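# Close and lock the lid of a mailer box

## Task

Shut the mailer box lid so that all of its flaps end up inside the box walls and the lock tabs on the front flap are caught beneath the front wall's ledge. The box must finish close to its starting spot and unrotated, with no other table object in contact with it. The result must hold by itself, because anything that stays closed only while the robot holds it does not count.

## Robot and tools

Robot: a single six-joint arm (UFACTORY 850 type) carrying a two-finger parallel gripper with a camera on the wrist. There is only one arm, so every motion argument is one list for that one gripper. Cameras: cam_high (overview) and cam_wrist, both 672x504 pixels.

Scene frame: the origin lies on the table top straight under the arm's base. +z is up, and +y is to the left when facing along +x. The base may sit slightly tilted. The reported hand position can be somewhat wrong when the arm reaches far.

Gripper frame: the fingers point along the gripper's +z and close along its y axis. end_effector_position is the spot between the finger pads when they are shut, roughly 2 cm short of the fingertips. Closing pushes the tips about 10 mm further along +z.

execute_actions(actions, pictures). actions holds zero or one item.
- [] changes nothing and reports the current state with pictures.
- {"rows": [...], "steps": n} is a motion of 3 to 15 control steps, each 1/30 s (15 if omitted). Give 1 to 15 rows; row k is used at step k, and the final row repeats if rows run out.
- {"steps": n} alone is a wait of up to 300 steps, counted from the previous result, so your thinking time is part of it.
- pictures: true adds camera images to a motion or wait result.

A row is 7 numbers, each in [-1, 1]: dx, dy, dz, rx, ry, rz, opening. The first six are an offset, not a pose. They are expressed in the gripper's own axes and measured from the gripper pose printed in the latest result that shows it. If no result in this scene has shown it yet, or for the second or later call in one reply, they are measured from where the gripper is when the action begins. Every row uses that same reference; rows do not add up. Scale: 1.0 equals 0.6 m for dx, dy, dz and 180 degrees for the rotation. rx, ry, rz form a single rotation vector. The opening is absolute, not an offset: +1 is fully open (0.084 m) and -1 is shut. An all-zero offset does not hold still; it drives the gripper back to the reference pose.

At each step the commanded pose is limited to 70 mm and 16 degrees away from the measured pose. Distant targets therefore need several actions. After the last step the arm continues only to the last limited pose, so read the new pose and command the remainder. The last 3 steps of each action are held back and run while you write your next reply.

move(target, speed). target is one row in the same layout and reference as above (offset in gripper axes plus absolute opening). speed is the path's top linear speed in m/s, from 0.002 to 0.5, default 0.25; rotation is limited to twice that value in rad/s. The straight path takes 0.5 to 10 s and is cut off at 10 s. It does not avoid obstacles, and the real gripper can lag, drift or overshoot speed, especially with the arm nearly stretched out. The opening is sent when the move begins. The result has a move: line reporting the ending (done, off_target, moving, held, fault), any limits (paced means the sent pose was clipped; held means some steps were blocked, after which motion may jump faster) and the remaining distance to target.

wait(seconds): 0 to 10 s with no new command.

zoom_image(camera, region): camera is cam_high or cam_wrist; region is [x0, y0, x1, y1] in pixels from the image's top-left corner, no larger than 504 by 504.

show_instructions() shows the scene's reference pages. read_manual(section) returns licence texts only. finished_scene(scene) ends the current scene (give its number); it cannot be undone and reports whether the goal was reached.

Result lines: the state line gives the gripper position (m) and orientation quaternion (w, x, y, z) plus linear and angular velocities in the scene frame. grip_measured is the actual finger opening on the same -1 to +1 scale. Joint positions are listed base to gripper (waist, shoulder, elbow, forearm roll, wrist pitch, wrist roll). Hand target appears only when nothing is held back and shows where the controller is currently steering. A pose unreachable line and HELD marks show that the clearance check altered or blocked commands on those steps. MOTOR HOT warns from 65 °C; an OVER-TEMPERATURE FAULT at 80 °C brakes the arm until it cools.

Gripping: to hold something, keep commanding an opening well below grip_measured; the bigger the gap, the firmer the squeeze (about 24 N per pad at most). Returning the measured value still squeezes lightly on parts up to about 6 cm wide. Quick closing can squeeze extra hard. A held part may occasionally be jerked briefly.

Cautions: nothing may leave the table. Approach contacts slowly, and do not set targets deep beyond a contact point, since both raise the force. If joint torque hits its load limit (waist and shoulder 54.6, elbow 45.5, forearm roll 24.5, wrist pitch and roll 17.2 N m, held weight included), the arm backs off, freezes for 10 s and drops the rest of the call. Avoid long static holding that overheats motors, and avoid slamming or dropping parts. An arm blocked by an object keeps pushing until a new command arrives. Release everything so the closed box stays shut without help.

Each tool is called as name(argument=value, ...) on one line, values as JSON.

## Session

execute_actions(actions=[])

show_instructions()

Scene clock: 0.00 s of 4240.00 s.
end_effector_position=(+0.6437, -0.0343, +0.2579) grip_measured=+1.00 end_effector_quat_wxyz=(+0.045, +0.989, -0.040, -0.134) end_effector_velocity=(-0.000, +0.000, -0.000) end_effector_angular_velocity=(+0.000, +0.001, +0.002)
Joint positions: [ 0.003 -0.531 -1.292 -0.001 -0.762  0.001  0.084]
Joint velocities: [ 0.     0.     0.001 -0.001 -0.001 -0.001 -0.   ]
Hand target: +0.644, -0.034, +0.258; +0.045, +0.989, -0.040, -0.134

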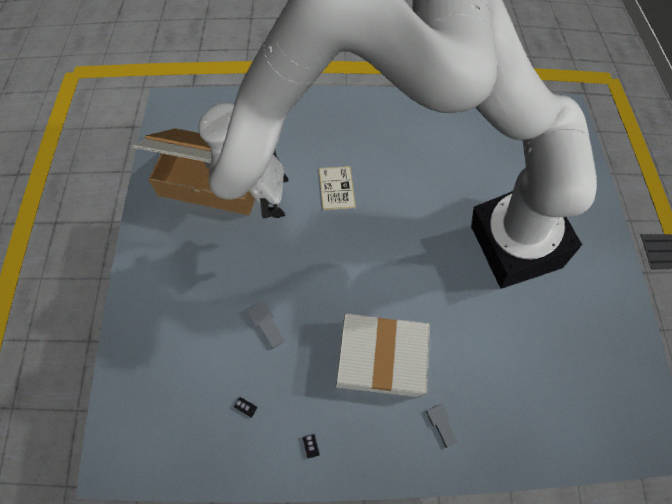

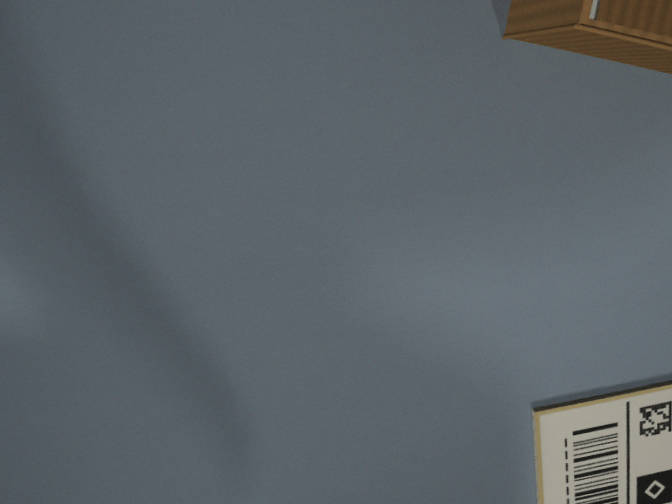

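Reference images for this scene: manual page 1, manual page 2, manual page 3, manual page 4, manual page 5, manual page 6.

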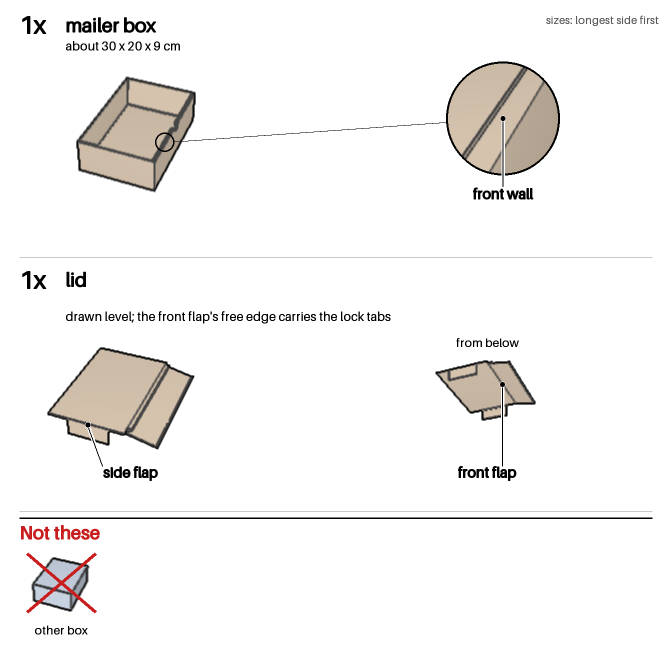

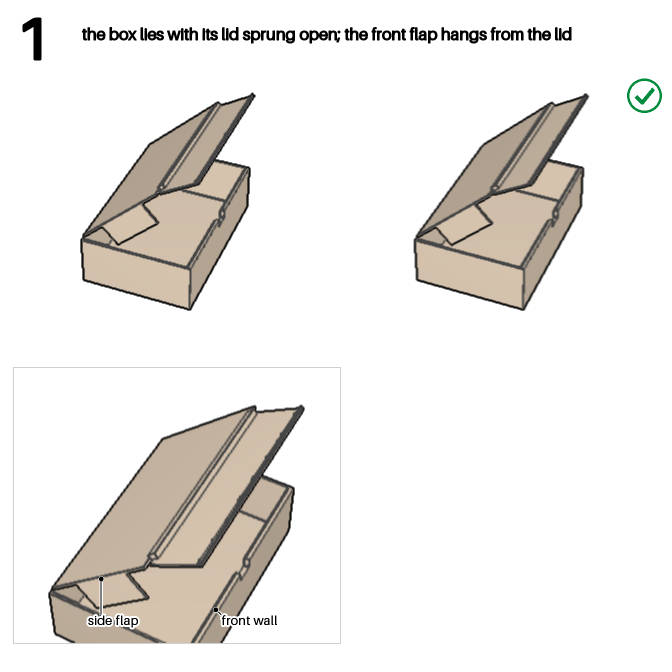

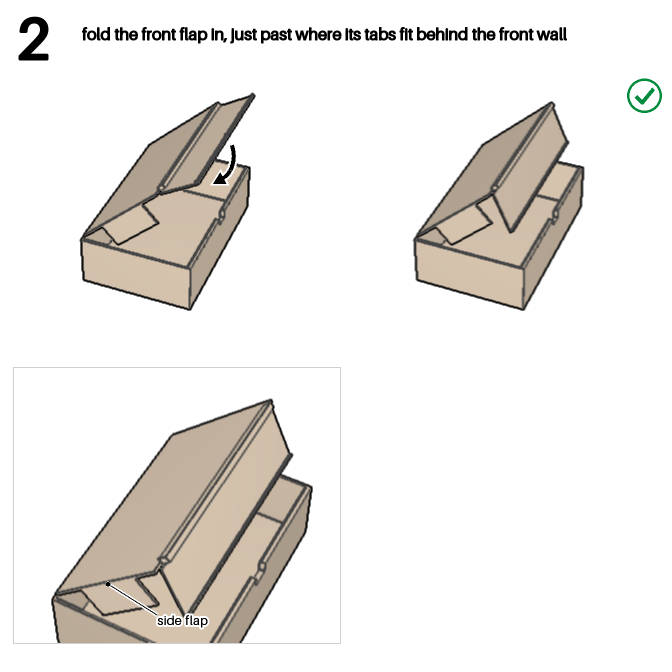

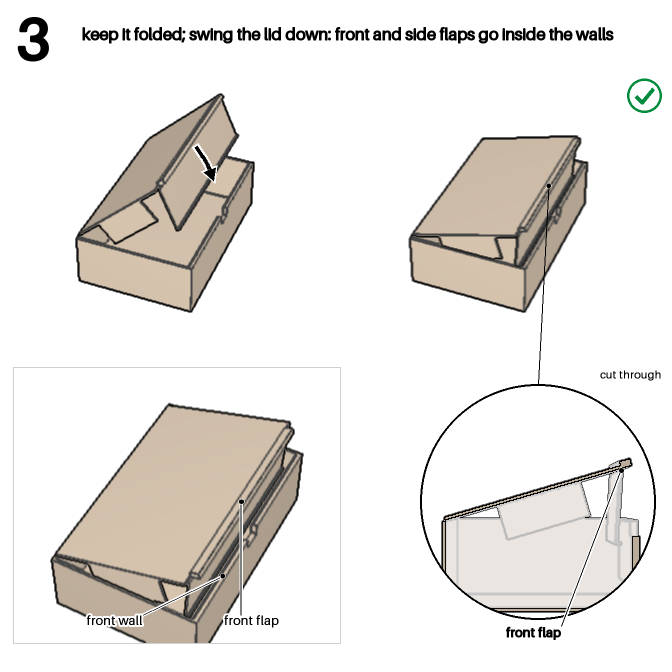

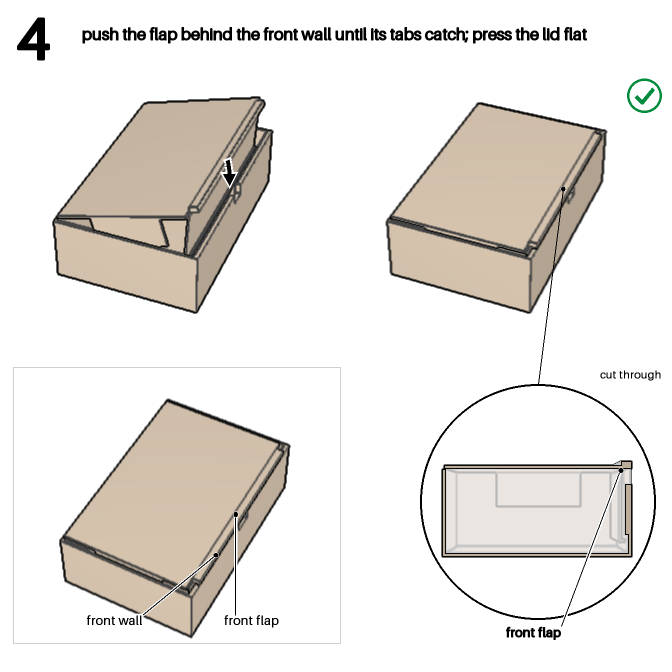

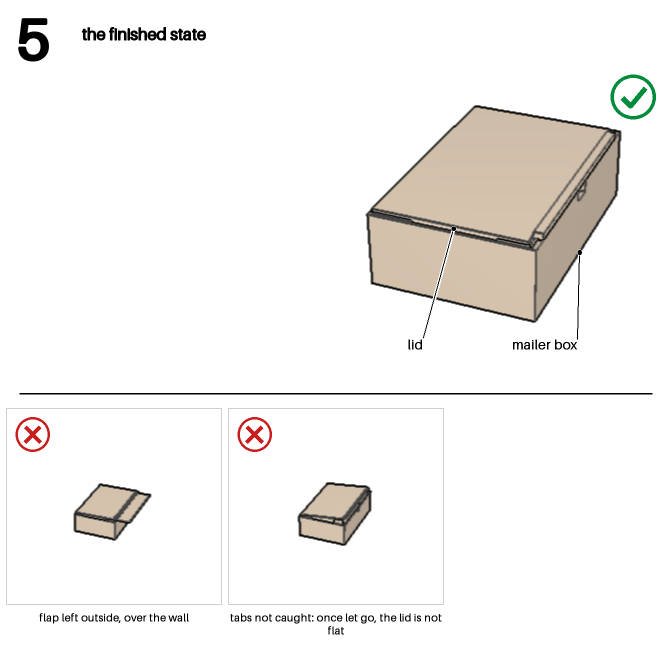

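move(target=[-0.1,0.16,-0.045,0.033,0.087,0.067,0], speed=0.4)

move(target=[0.05,0,0,0.385,0.385,0.385,0], speed=0.4)

Scene clock: 1.20 s of 4240.00 s.
end_effector_position=(+0.5870, -0.1217, +0.3087) grip_measured=-0.01 end_effector_quat_wxyz=(+0.013, +0.990, -0.143, +0.009) end_effector_velocity=(-0.001, -0.001, +0.001) end_effector_angular_velocity=(+0.005, -0.006, +0.000)
Joint positions: [-0.233 -0.252 -0.95   0.311 -0.46  -0.287  0.044]
Joint velocities: [-0.006  0.005  0.006  0.021  0.002 -0.024 -0.   ]
Hand target: +0.587, -0.122, +0.309; +0.013, +0.990, -0.143, +0.010
Off the commanded pose: 0.001 m, 0 deg.
Kept back: nothing.
move: done

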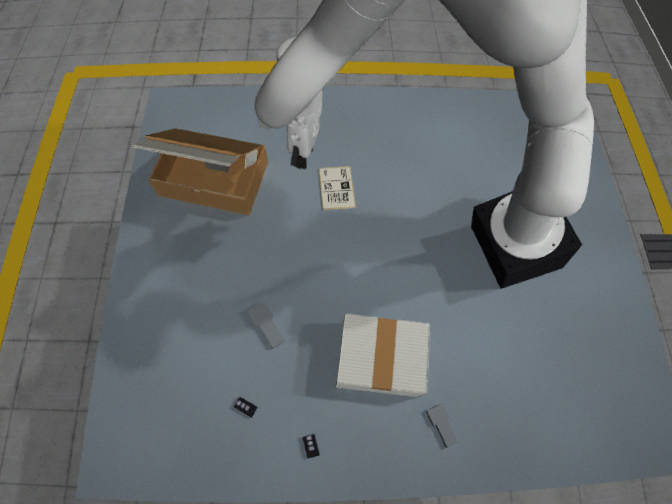

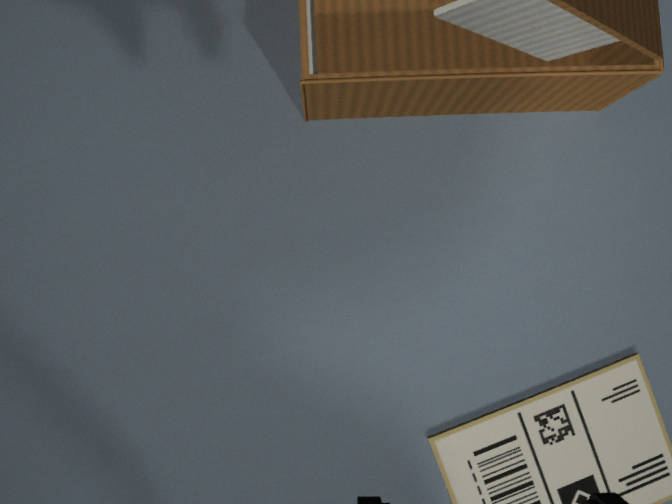

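Scene clock: 4.33 s of 4240.00 s.
end_effector_position=(+0.6164, -0.1301, +0.3100) grip_measured=-0.01 end_effector_quat_wxyz=(+0.424, -0.424, +0.554, -0.578) end_effector_velocity=(-0.001, -0.000, -0.001) end_effector_angular_velocity=(+0.002, -0.002, -0.005)
Joint positions: [-0.14  -0.692 -0.562  3.23  -1.964 -1.423  0.044]
Joint velocities: [ 0.003 -0.004 -0.001  0.009 -0.003  0.005  0.   ]
Hand target: +0.616, -0.130, +0.310; +0.423, -0.424, +0.554, -0.578
Off the commanded pose: 0.001 m, 0 deg.
Kept back: nothing.
move: done

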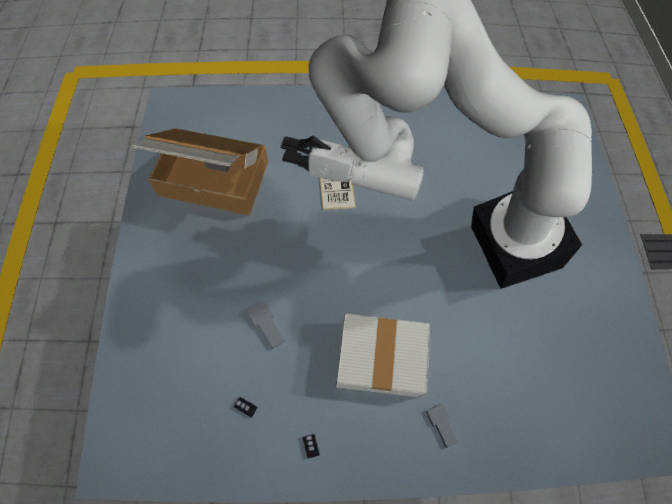

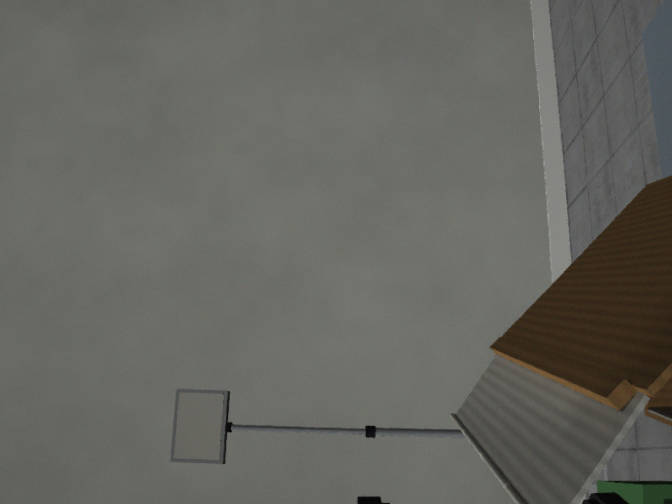

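move(target=[-0.035,0.145,0.12,-0.01,-0.009,0.2,0])

Scene clock: 6.20 s of 4240.00 s.
end_effector_position=(+0.6927, -0.1328, +0.2245) grip_measured=-0.01 end_effector_quat_wxyz=(+0.582, -0.247, +0.661, -0.404) end_effector_velocity=(+0.001, -0.000, -0.001) end_effector_angular_velocity=(+0.007, -0.003, +0.000)
Joint positions: [-0.105 -0.925 -0.861  3.223 -1.881 -0.812  0.044]
Joint velocities: [ 0.    -0.003 -0.005  0.     0.001  0.007 -0.   ]
Hand target: +0.693, -0.133, +0.224; +0.582, -0.247, +0.661, -0.404
Off the commanded pose: 0.000 m, 0 deg.
Kept back: nothing.
move: done

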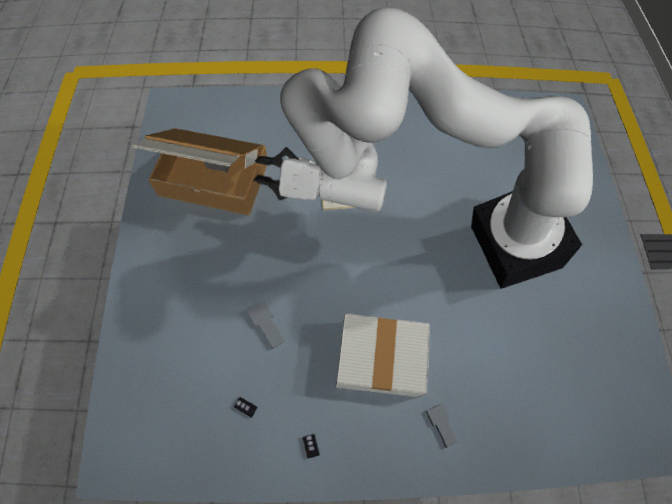

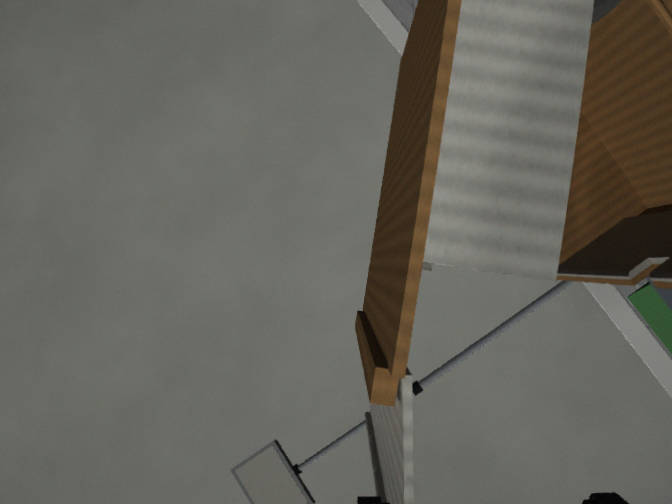

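move(target=[-0.01,-0.013,0.1,0,0,0,0], speed=0.12)

Scene clock: 7.30 s of 4240.00 s.
end_effector_position=(+0.7506, -0.1471, +0.2343) grip_measured=-0.01 end_effector_quat_wxyz=(+0.582, -0.247, +0.661, -0.404) end_effector_velocity=(+0.002, -0.000, +0.001) end_effector_angular_velocity=(-0.000, -0.002, +0.001)
Joint positions: [-0.116 -0.914 -0.987  3.21  -1.745 -0.822  0.044]
Joint velocities: [-0.     0.    -0.005 -0.001  0.003  0.     0.   ]
Hand target: +0.751, -0.147, +0.235; +0.582, -0.247, +0.661, -0.404
Off the commanded pose: 0.000 m, 0 deg.
Kept back: nothing.
move: done

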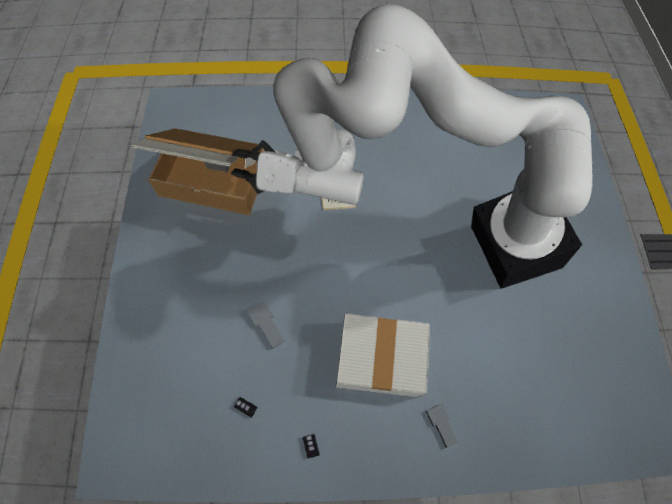

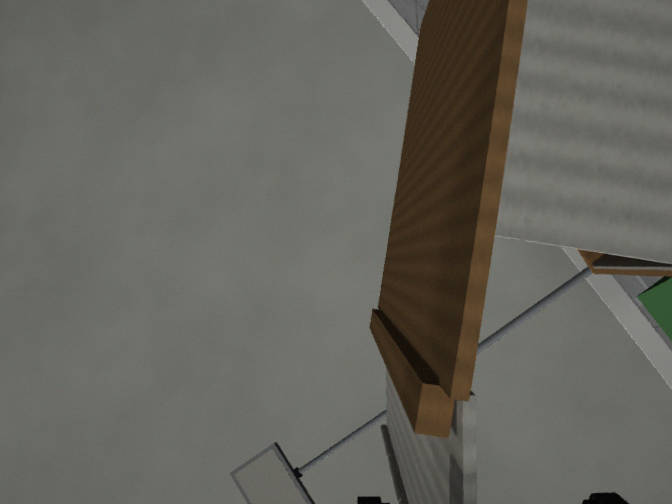

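move(target=[0,0,0.05,0,0,0,0], speed=0.1)

move(target=[0,0,0,0,0,0,-1])

move(target=[0.007,0.026,0,0,0,-0.1667,-1], speed=0.4)

move(target=[0.007,0.026,0,0,0,-0.1667,-1], speed=0.4)

move(target=[0.007,0.026,0,0,0,-0.1667,-1], speed=0.4)

Scene clock: 8.30 s of 4240.00 s.
end_effector_position=(+0.7795, -0.1545, +0.2343) grip_measured=-0.01 end_effector_quat_wxyz=(+0.582, -0.247, +0.661, -0.404) end_effector_velocity=(+0.001, -0.000, -0.000) end_effector_angular_velocity=(+0.001, +0.000, -0.000)
Joint positions: [-0.12  -0.93  -1.064  3.205 -1.683 -0.826  0.044]
Joint velocities: [-0.    -0.001 -0.003  0.     0.003  0.     0.   ]
Hand target: +0.780, -0.155, +0.234; +0.582, -0.247, +0.661, -0.404
Off the commanded pose: 0.000 m, 0 deg.
Kept back: nothing.
move: done

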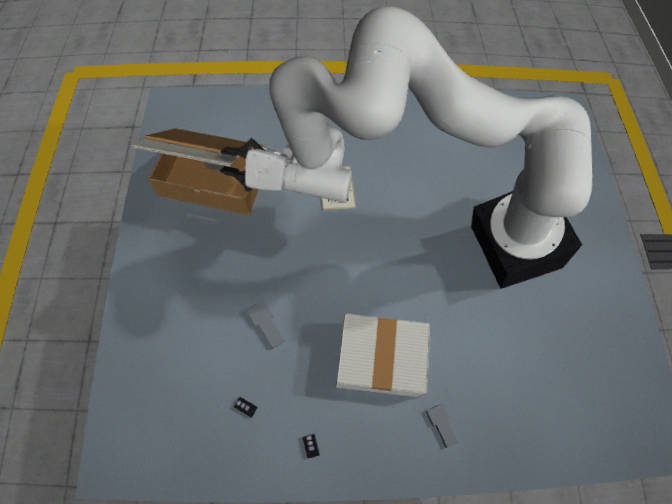

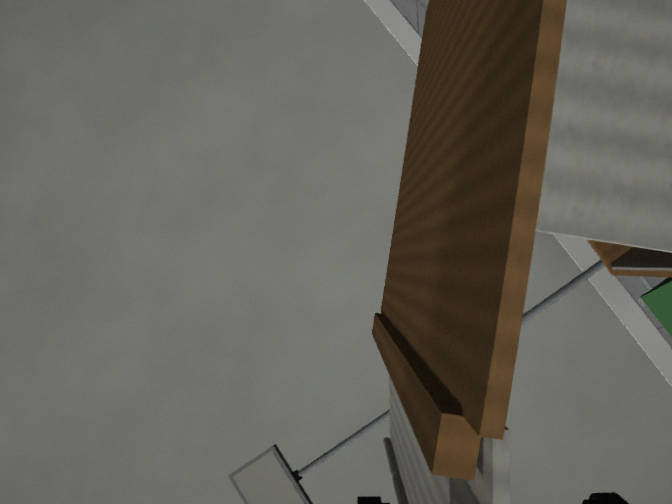

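Scene clock: 8.80 s of 4240.00 s.
end_effector_position=(+0.7795, -0.1545, +0.2344) grip_measured=-0.94 end_effector_quat_wxyz=(+0.582, -0.247, +0.661, -0.404) end_effector_velocity=(+0.000, -0.000, +0.000) end_effector_angular_velocity=(-0.000, -0.001, -0.001)
Joint positions: [-0.12  -0.93  -1.064  3.205 -1.683 -0.826  0.003]
Joint velocities: [-0.  0. -0.  0. -0.  0. -0.]
Hand target: +0.780, -0.155, +0.234; +0.582, -0.247, +0.661, -0.404
Off the commanded pose: 0.000 m, 0 deg.
Kept back: nothing.
move: done

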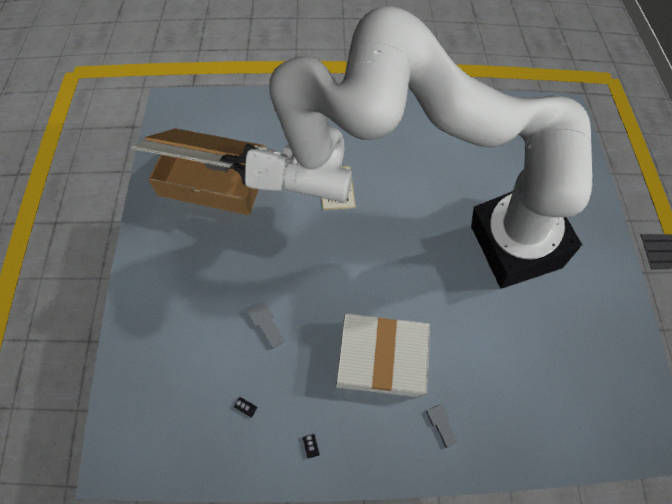

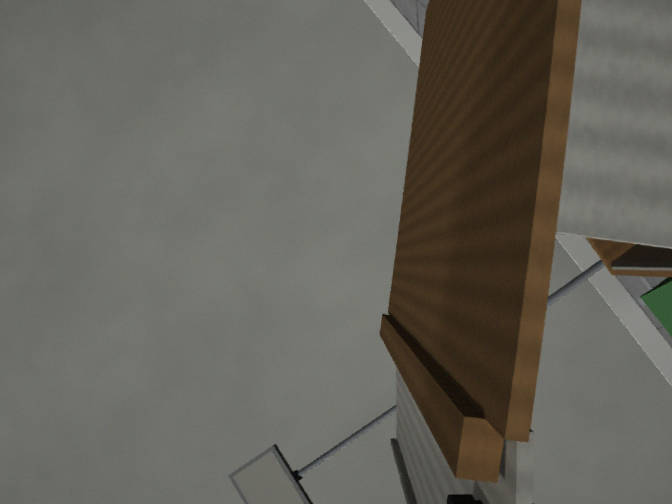

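Scene clock: 9.93 s of 4240.00 s.
end_effector_position=(+0.7807, -0.1494, +0.2189) grip_measured=-0.94 end_effector_quat_wxyz=(+0.457, -0.410, +0.575, -0.541) end_effector_velocity=(+0.000, +0.001, +0.000) end_effector_angular_velocity=(-0.007, -0.001, +0.002)
Joint positions: [-0.106 -0.966 -1.09   3.219 -1.694 -1.35   0.003]
Joint velocities: [ 0.001 -0.001 -0.001 -0.    -0.003 -0.007  0.   ]
Hand target: +0.781, -0.149, +0.219; +0.458, -0.410, +0.574, -0.541
Off the commanded pose: 0.000 m, 0 deg.
Kept back: nothing.
move: done

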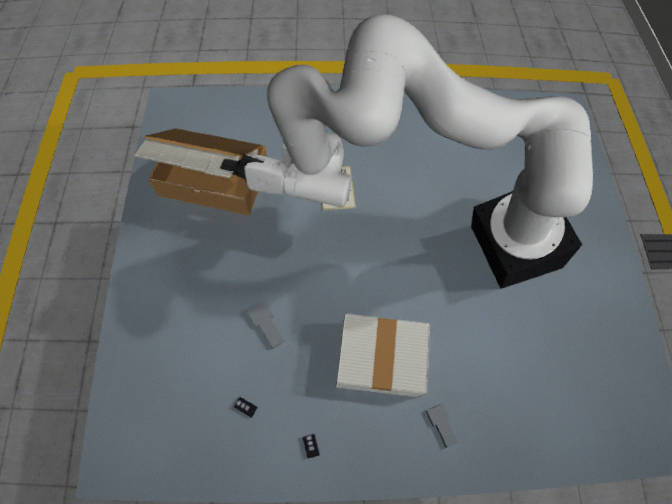

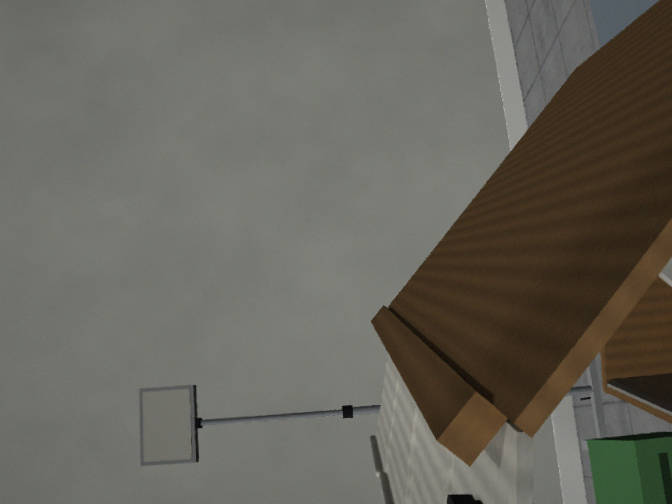

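Scene clock: 11.07 s of 4240.00 s.
end_effector_position=(+0.7800, -0.1522, +0.2030) grip_measured=-0.94 end_effector_quat_wxyz=(-0.302, +0.544, -0.449, +0.641) end_effector_velocity=(+0.000, -0.000, -0.000) end_effector_angular_velocity=(-0.007, +0.001, +0.000)
Joint positions: [-0.108 -1.007 -1.118  3.218 -1.706 -1.872  0.003]
Joint velocities: [ 0.    -0.001 -0.002  0.    -0.    -0.007  0.   ]
Hand target: +0.780, -0.152, +0.203; -0.302, +0.544, -0.449, +0.641
Off the commanded pose: 0.000 m, 0 deg.
Kept back: nothing.
move: done

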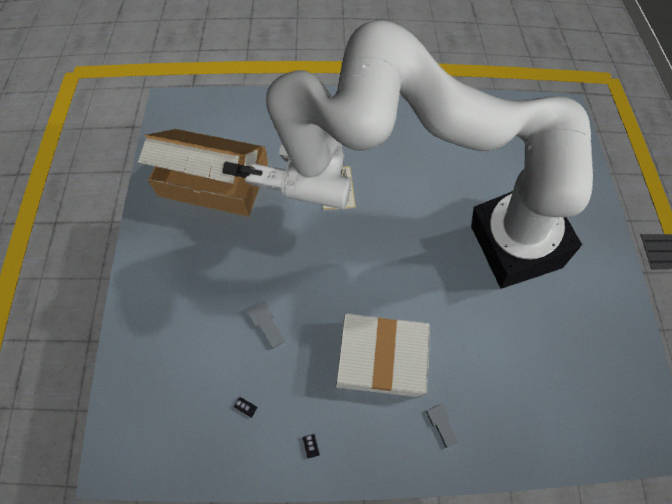

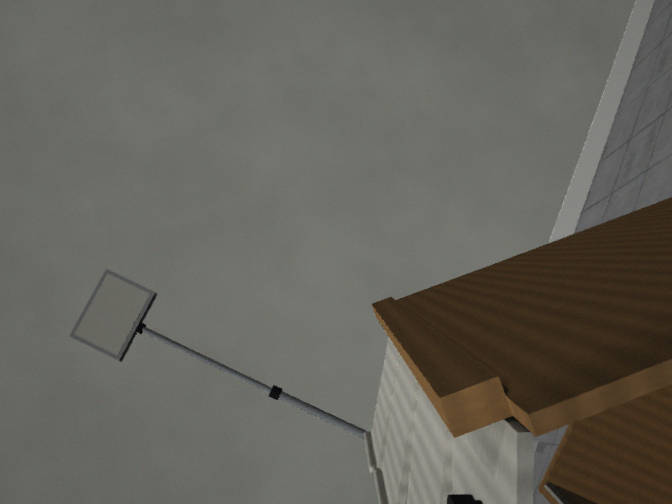

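Scene clock: 12.20 s of 4240.00 s.
end_effector_position=(+0.7774, -0.1623, +0.1908) grip_measured=-0.94 end_effector_quat_wxyz=(-0.126, +0.642, -0.293, +0.697) end_effector_velocity=(-0.000, -0.000, -0.001) end_effector_angular_velocity=(-0.006, +0.003, -0.000)
Joint positions: [-0.125 -1.041 -1.142  3.202 -1.716 -2.393  0.003]
Joint velocities: [-0.    -0.001  0.     0.     0.    -0.006  0.   ]
Hand target: +0.777, -0.162, +0.191; -0.126, +0.642, -0.293, +0.697
Off the commanded pose: 0.000 m, 0 deg.
Kept back: nothing.
move: done

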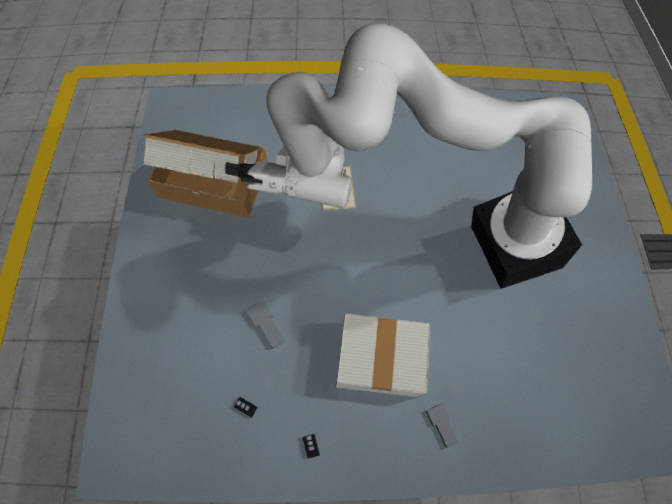

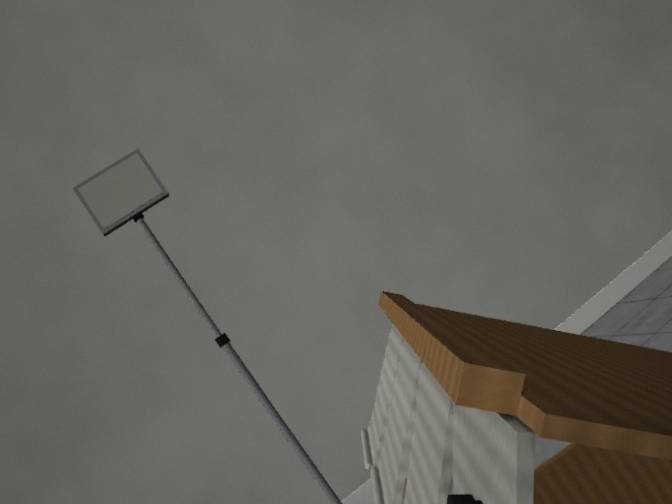

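move(target=[-0.068,0.025,0,0,0,-0.139,-1], speed=0.15)

move(target=[0.002,0.017,0,0,0,-0.1,-1])

zoom_image(camera="cam_high", region=[120, 100, 320, 250])

Scene clock: 14.23 s of 4240.00 s.
end_effector_position=(+0.7801, -0.1519, +0.1486) grip_measured=-0.94 end_effector_quat_wxyz=(+0.028, +0.690, -0.148, +0.708) end_effector_velocity=(-0.000, +0.000, -0.001) end_effector_angular_velocity=(-0.004, +0.002, -0.000)
Joint positions: [-0.094 -1.143 -1.226  3.232 -1.734 -2.83   0.003]
Joint velocities: [ 0.    -0.001 -0.     0.    -0.001 -0.005  0.   ]
Hand target: +0.780, -0.152, +0.149; +0.028, +0.690, -0.147, +0.708
Off the commanded pose: 0.000 m, 0 deg.
Kept back: nothing.
move: done

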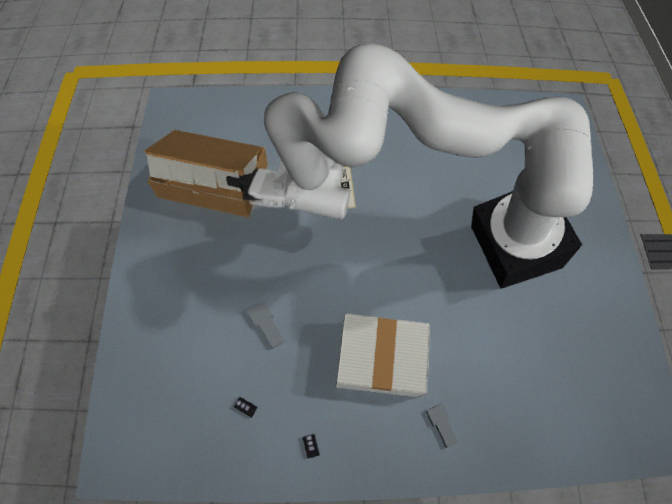

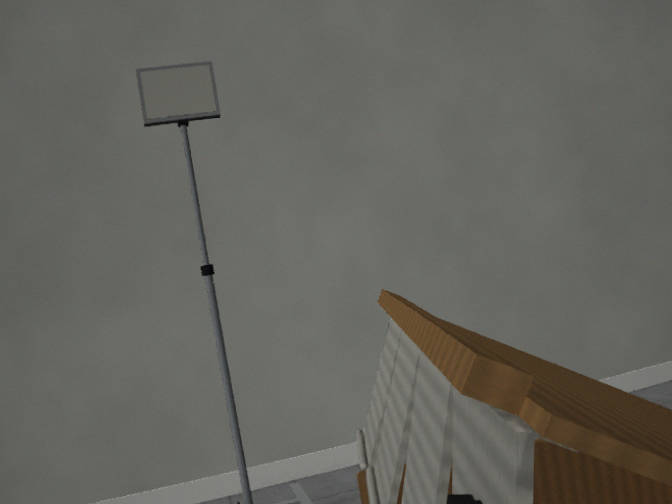

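Scene clock: 15.23 s of 4240.00 s.
end_effector_position=(+0.7774, -0.1619, +0.1478) grip_measured=-0.94 end_effector_quat_wxyz=(+0.138, +0.705, -0.038, +0.695) end_effector_velocity=(-0.000, -0.001, +0.000) end_effector_angular_velocity=(-0.008, +0.001, -0.000)
Joint positions: [-0.113 -1.148 -1.228  3.214 -1.736 -3.142  0.003]
Joint velocities: [-0.001 -0.     0.    -0.    -0.002 -0.008 -0.   ]
Hand target: +0.778, -0.162, +0.148; +0.138, +0.705, -0.038, +0.695
Off the commanded pose: 0.000 m, 0 deg.
Kept back: nothing.
move: done

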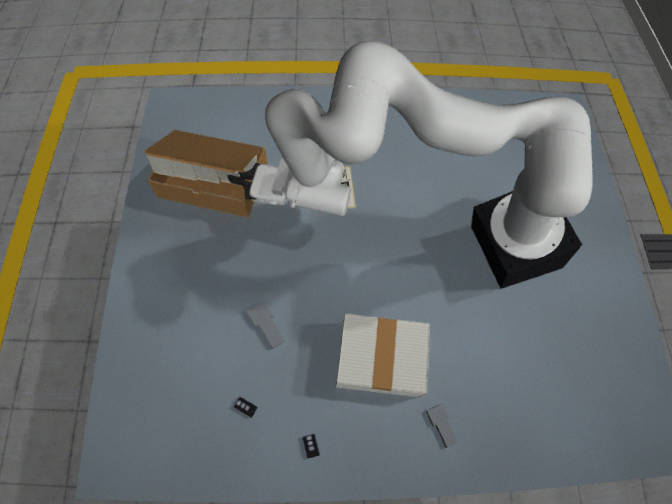

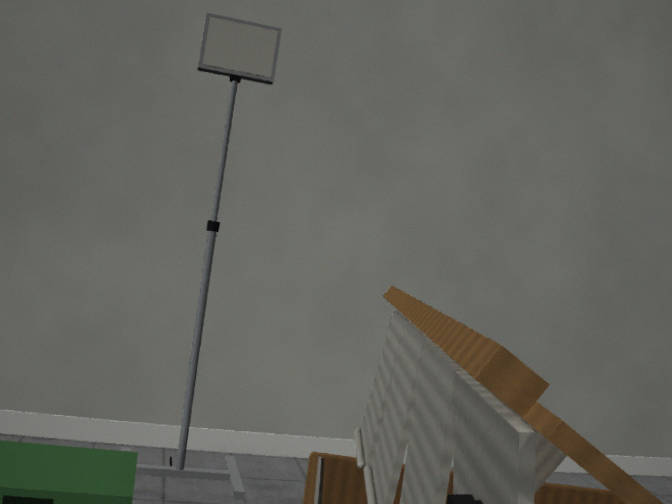

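Region (120, 100, 320, 250) of cam_high's 672x504 image, scaled by 2.520, with more detail than that image has; it fills the top 378 rows of this view, and the rest is white.

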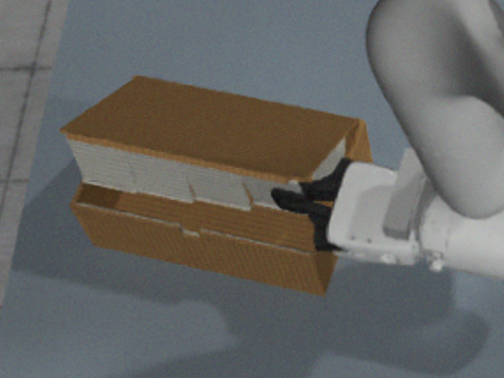

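move(target=[-0.057,-0.028,0,0,0,-0.03,-1], speed=0.06)

zoom_image(camera="cam_high", region=[120, 100, 320, 250])

Scene clock: 16.57 s of 4240.00 s.
end_effector_position=(+0.7803, -0.1507, +0.1116) grip_measured=-0.94 end_effector_quat_wxyz=(+0.171, +0.706, -0.005, +0.687) end_effector_velocity=(+0.001, +0.000, -0.001) end_effector_angular_velocity=(-0.002, -0.000, +0.000)
Joint positions: [-0.084 -1.235 -1.308  3.243 -1.743 -3.238  0.003]
Joint velocities: [ 0.001 -0.002 -0.003  0.001  0.    -0.002  0.   ]
Hand target: +0.780, -0.151, +0.112; +0.171, +0.706, -0.005, +0.687
Off the commanded pose: 0.000 m, 0 deg.
Kept back: nothing.
move: done

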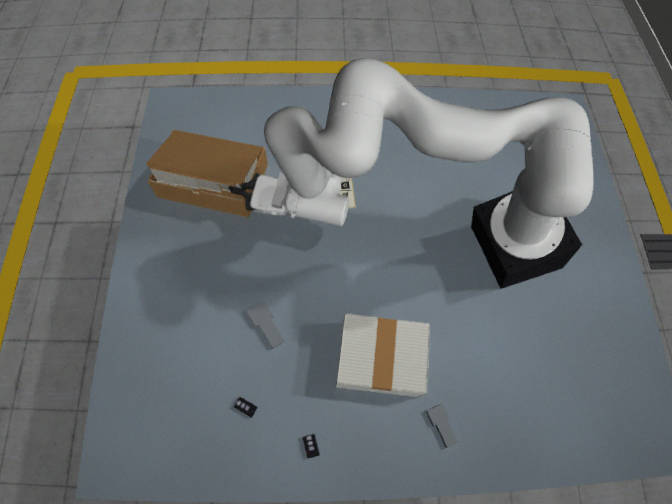

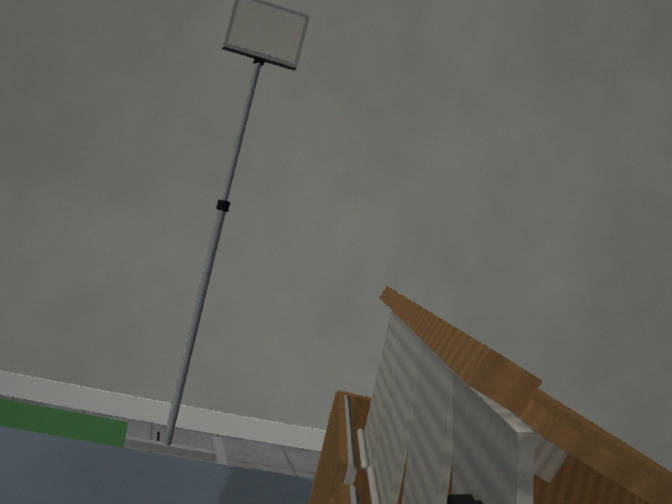

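Region (120, 100, 320, 250) of cam_high's 672x504 image, scaled by 2.520, with more detail than that image has; it fills the top 378 rows of this view, and the rest is white.

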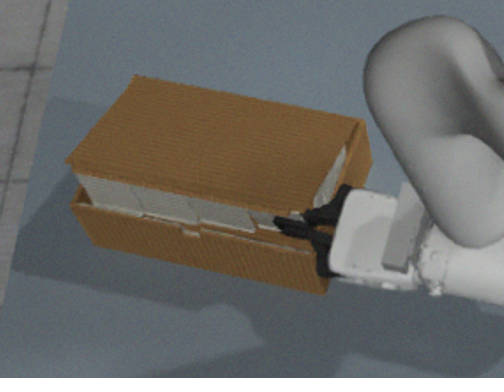

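move(target=[-0.006,-0.01,0,0,0,0.055,-1], speed=0.1)

move(target=[0,0,0,0,0,0,-0.75])

move(target=[0,-0.004,0,0,0,0,-0.6])

Scene clock: 17.97 s of 4240.00 s.
end_effector_position=(+0.7816, -0.1458, +0.1069) grip_measured=-0.94 end_effector_quat_wxyz=(+0.111, +0.703, -0.066, +0.699) end_effector_velocity=(-0.001, +0.000, -0.001) end_effector_angular_velocity=(+0.006, +0.001, -0.001)
Joint positions: [-0.074 -1.246 -1.319  3.253 -1.743 -3.066  0.003]
Joint velocities: [ 0.    -0.001  0.001  0.001  0.     0.006 -0.   ]
Hand target: +0.781, -0.146, +0.107; +0.111, +0.703, -0.066, +0.699
Off the commanded pose: 0.000 m, 0 deg.
Kept back: nothing.
move: done

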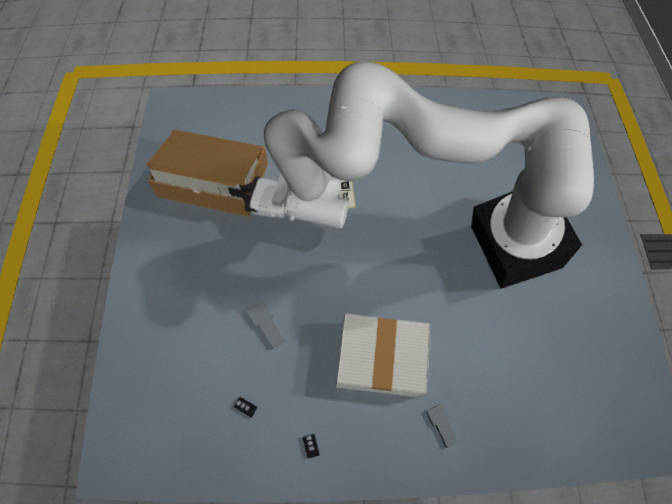

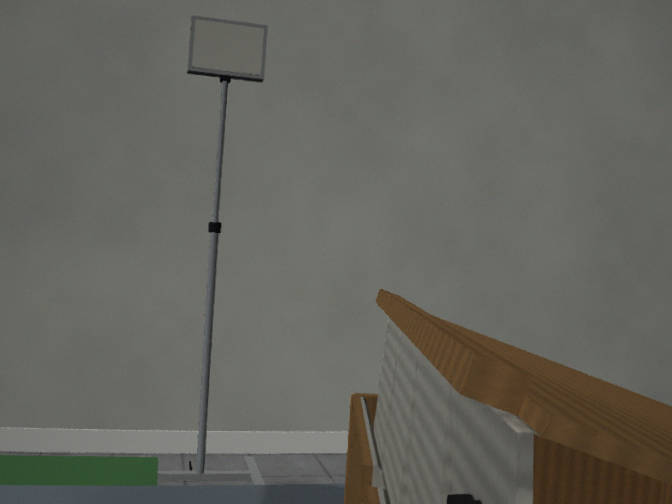

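Scene clock: 18.47 s of 4240.00 s.
end_effector_position=(+0.7816, -0.1459, +0.1070) grip_measured=-0.77 end_effector_quat_wxyz=(+0.111, +0.703, -0.066, +0.700) end_effector_velocity=(+0.000, +0.001, +0.000) end_effector_angular_velocity=(+0.000, -0.002, +0.002)
Joint positions: [-0.074 -1.246 -1.319  3.253 -1.743 -3.066  0.01 ]
Joint velocities: [ 0.     0.    -0.    -0.001 -0.001  0.     0.   ]
Hand target: +0.782, -0.146, +0.107; +0.111, +0.703, -0.066, +0.699
Off the commanded pose: 0.000 m, 0 deg.
Kept back: nothing.
move: done

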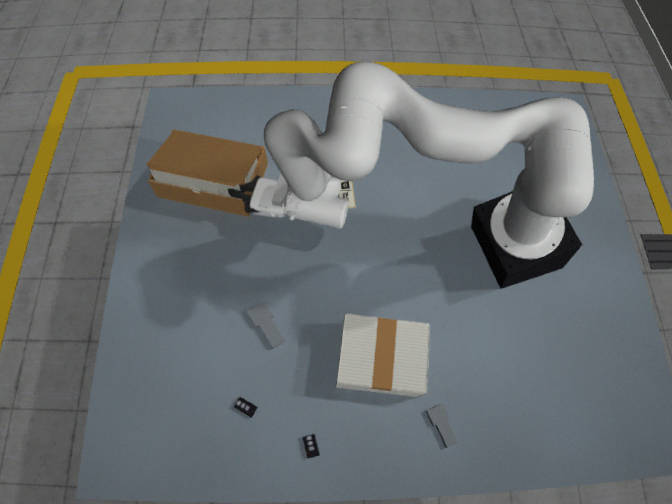

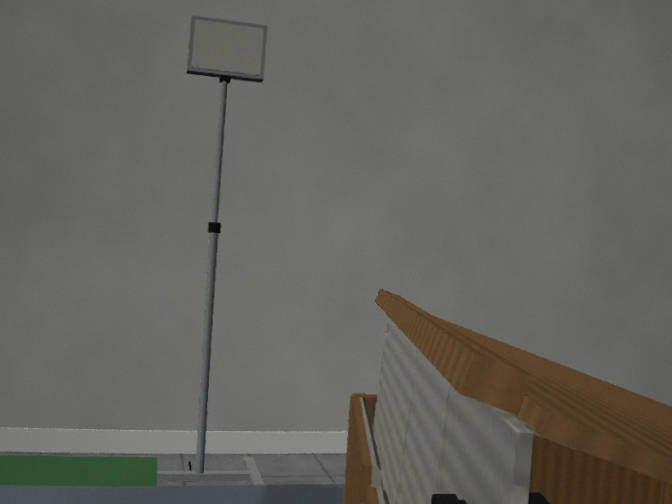

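Scene clock: 19.17 s of 4240.00 s.
end_effector_position=(+0.7823, -0.1437, +0.1070) grip_measured=-0.62 end_effector_quat_wxyz=(+0.111, +0.703, -0.066, +0.700) end_effector_velocity=(-0.000, +0.000, -0.000) end_effector_angular_velocity=(-0.001, +0.001, -0.000)
Joint positions: [-0.069 -1.246 -1.32   3.257 -1.743 -3.067  0.017]
Joint velocities: [ 0.    -0.    -0.     0.001  0.    -0.001 -0.   ]
Hand target: +0.782, -0.144, +0.107; +0.111, +0.703, -0.066, +0.700
Off the commanded pose: 0.000 m, 0 deg.
Kept back: nothing.
move: done

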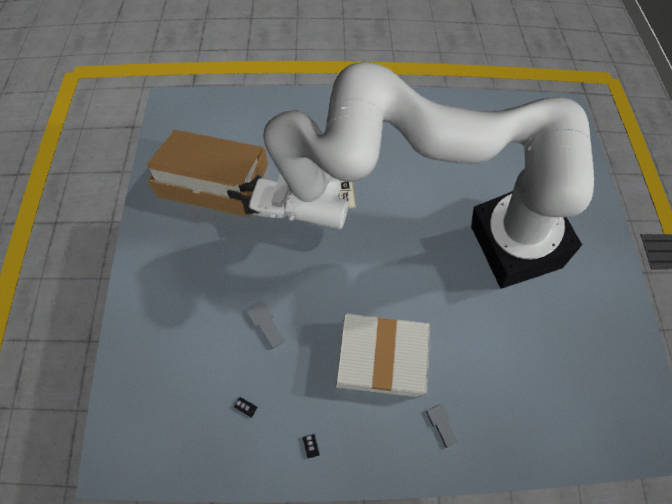

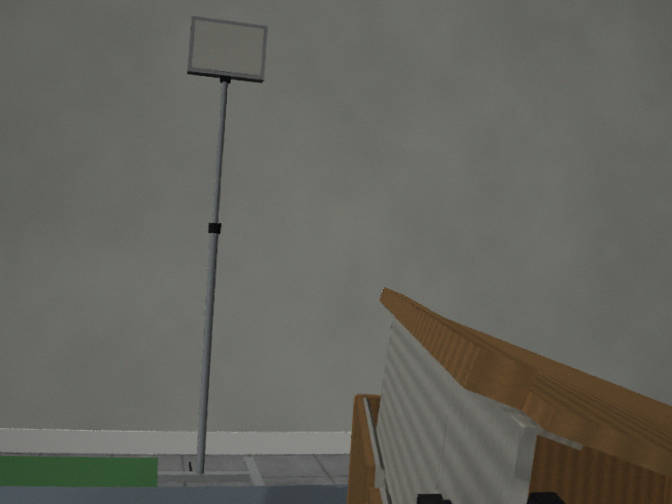

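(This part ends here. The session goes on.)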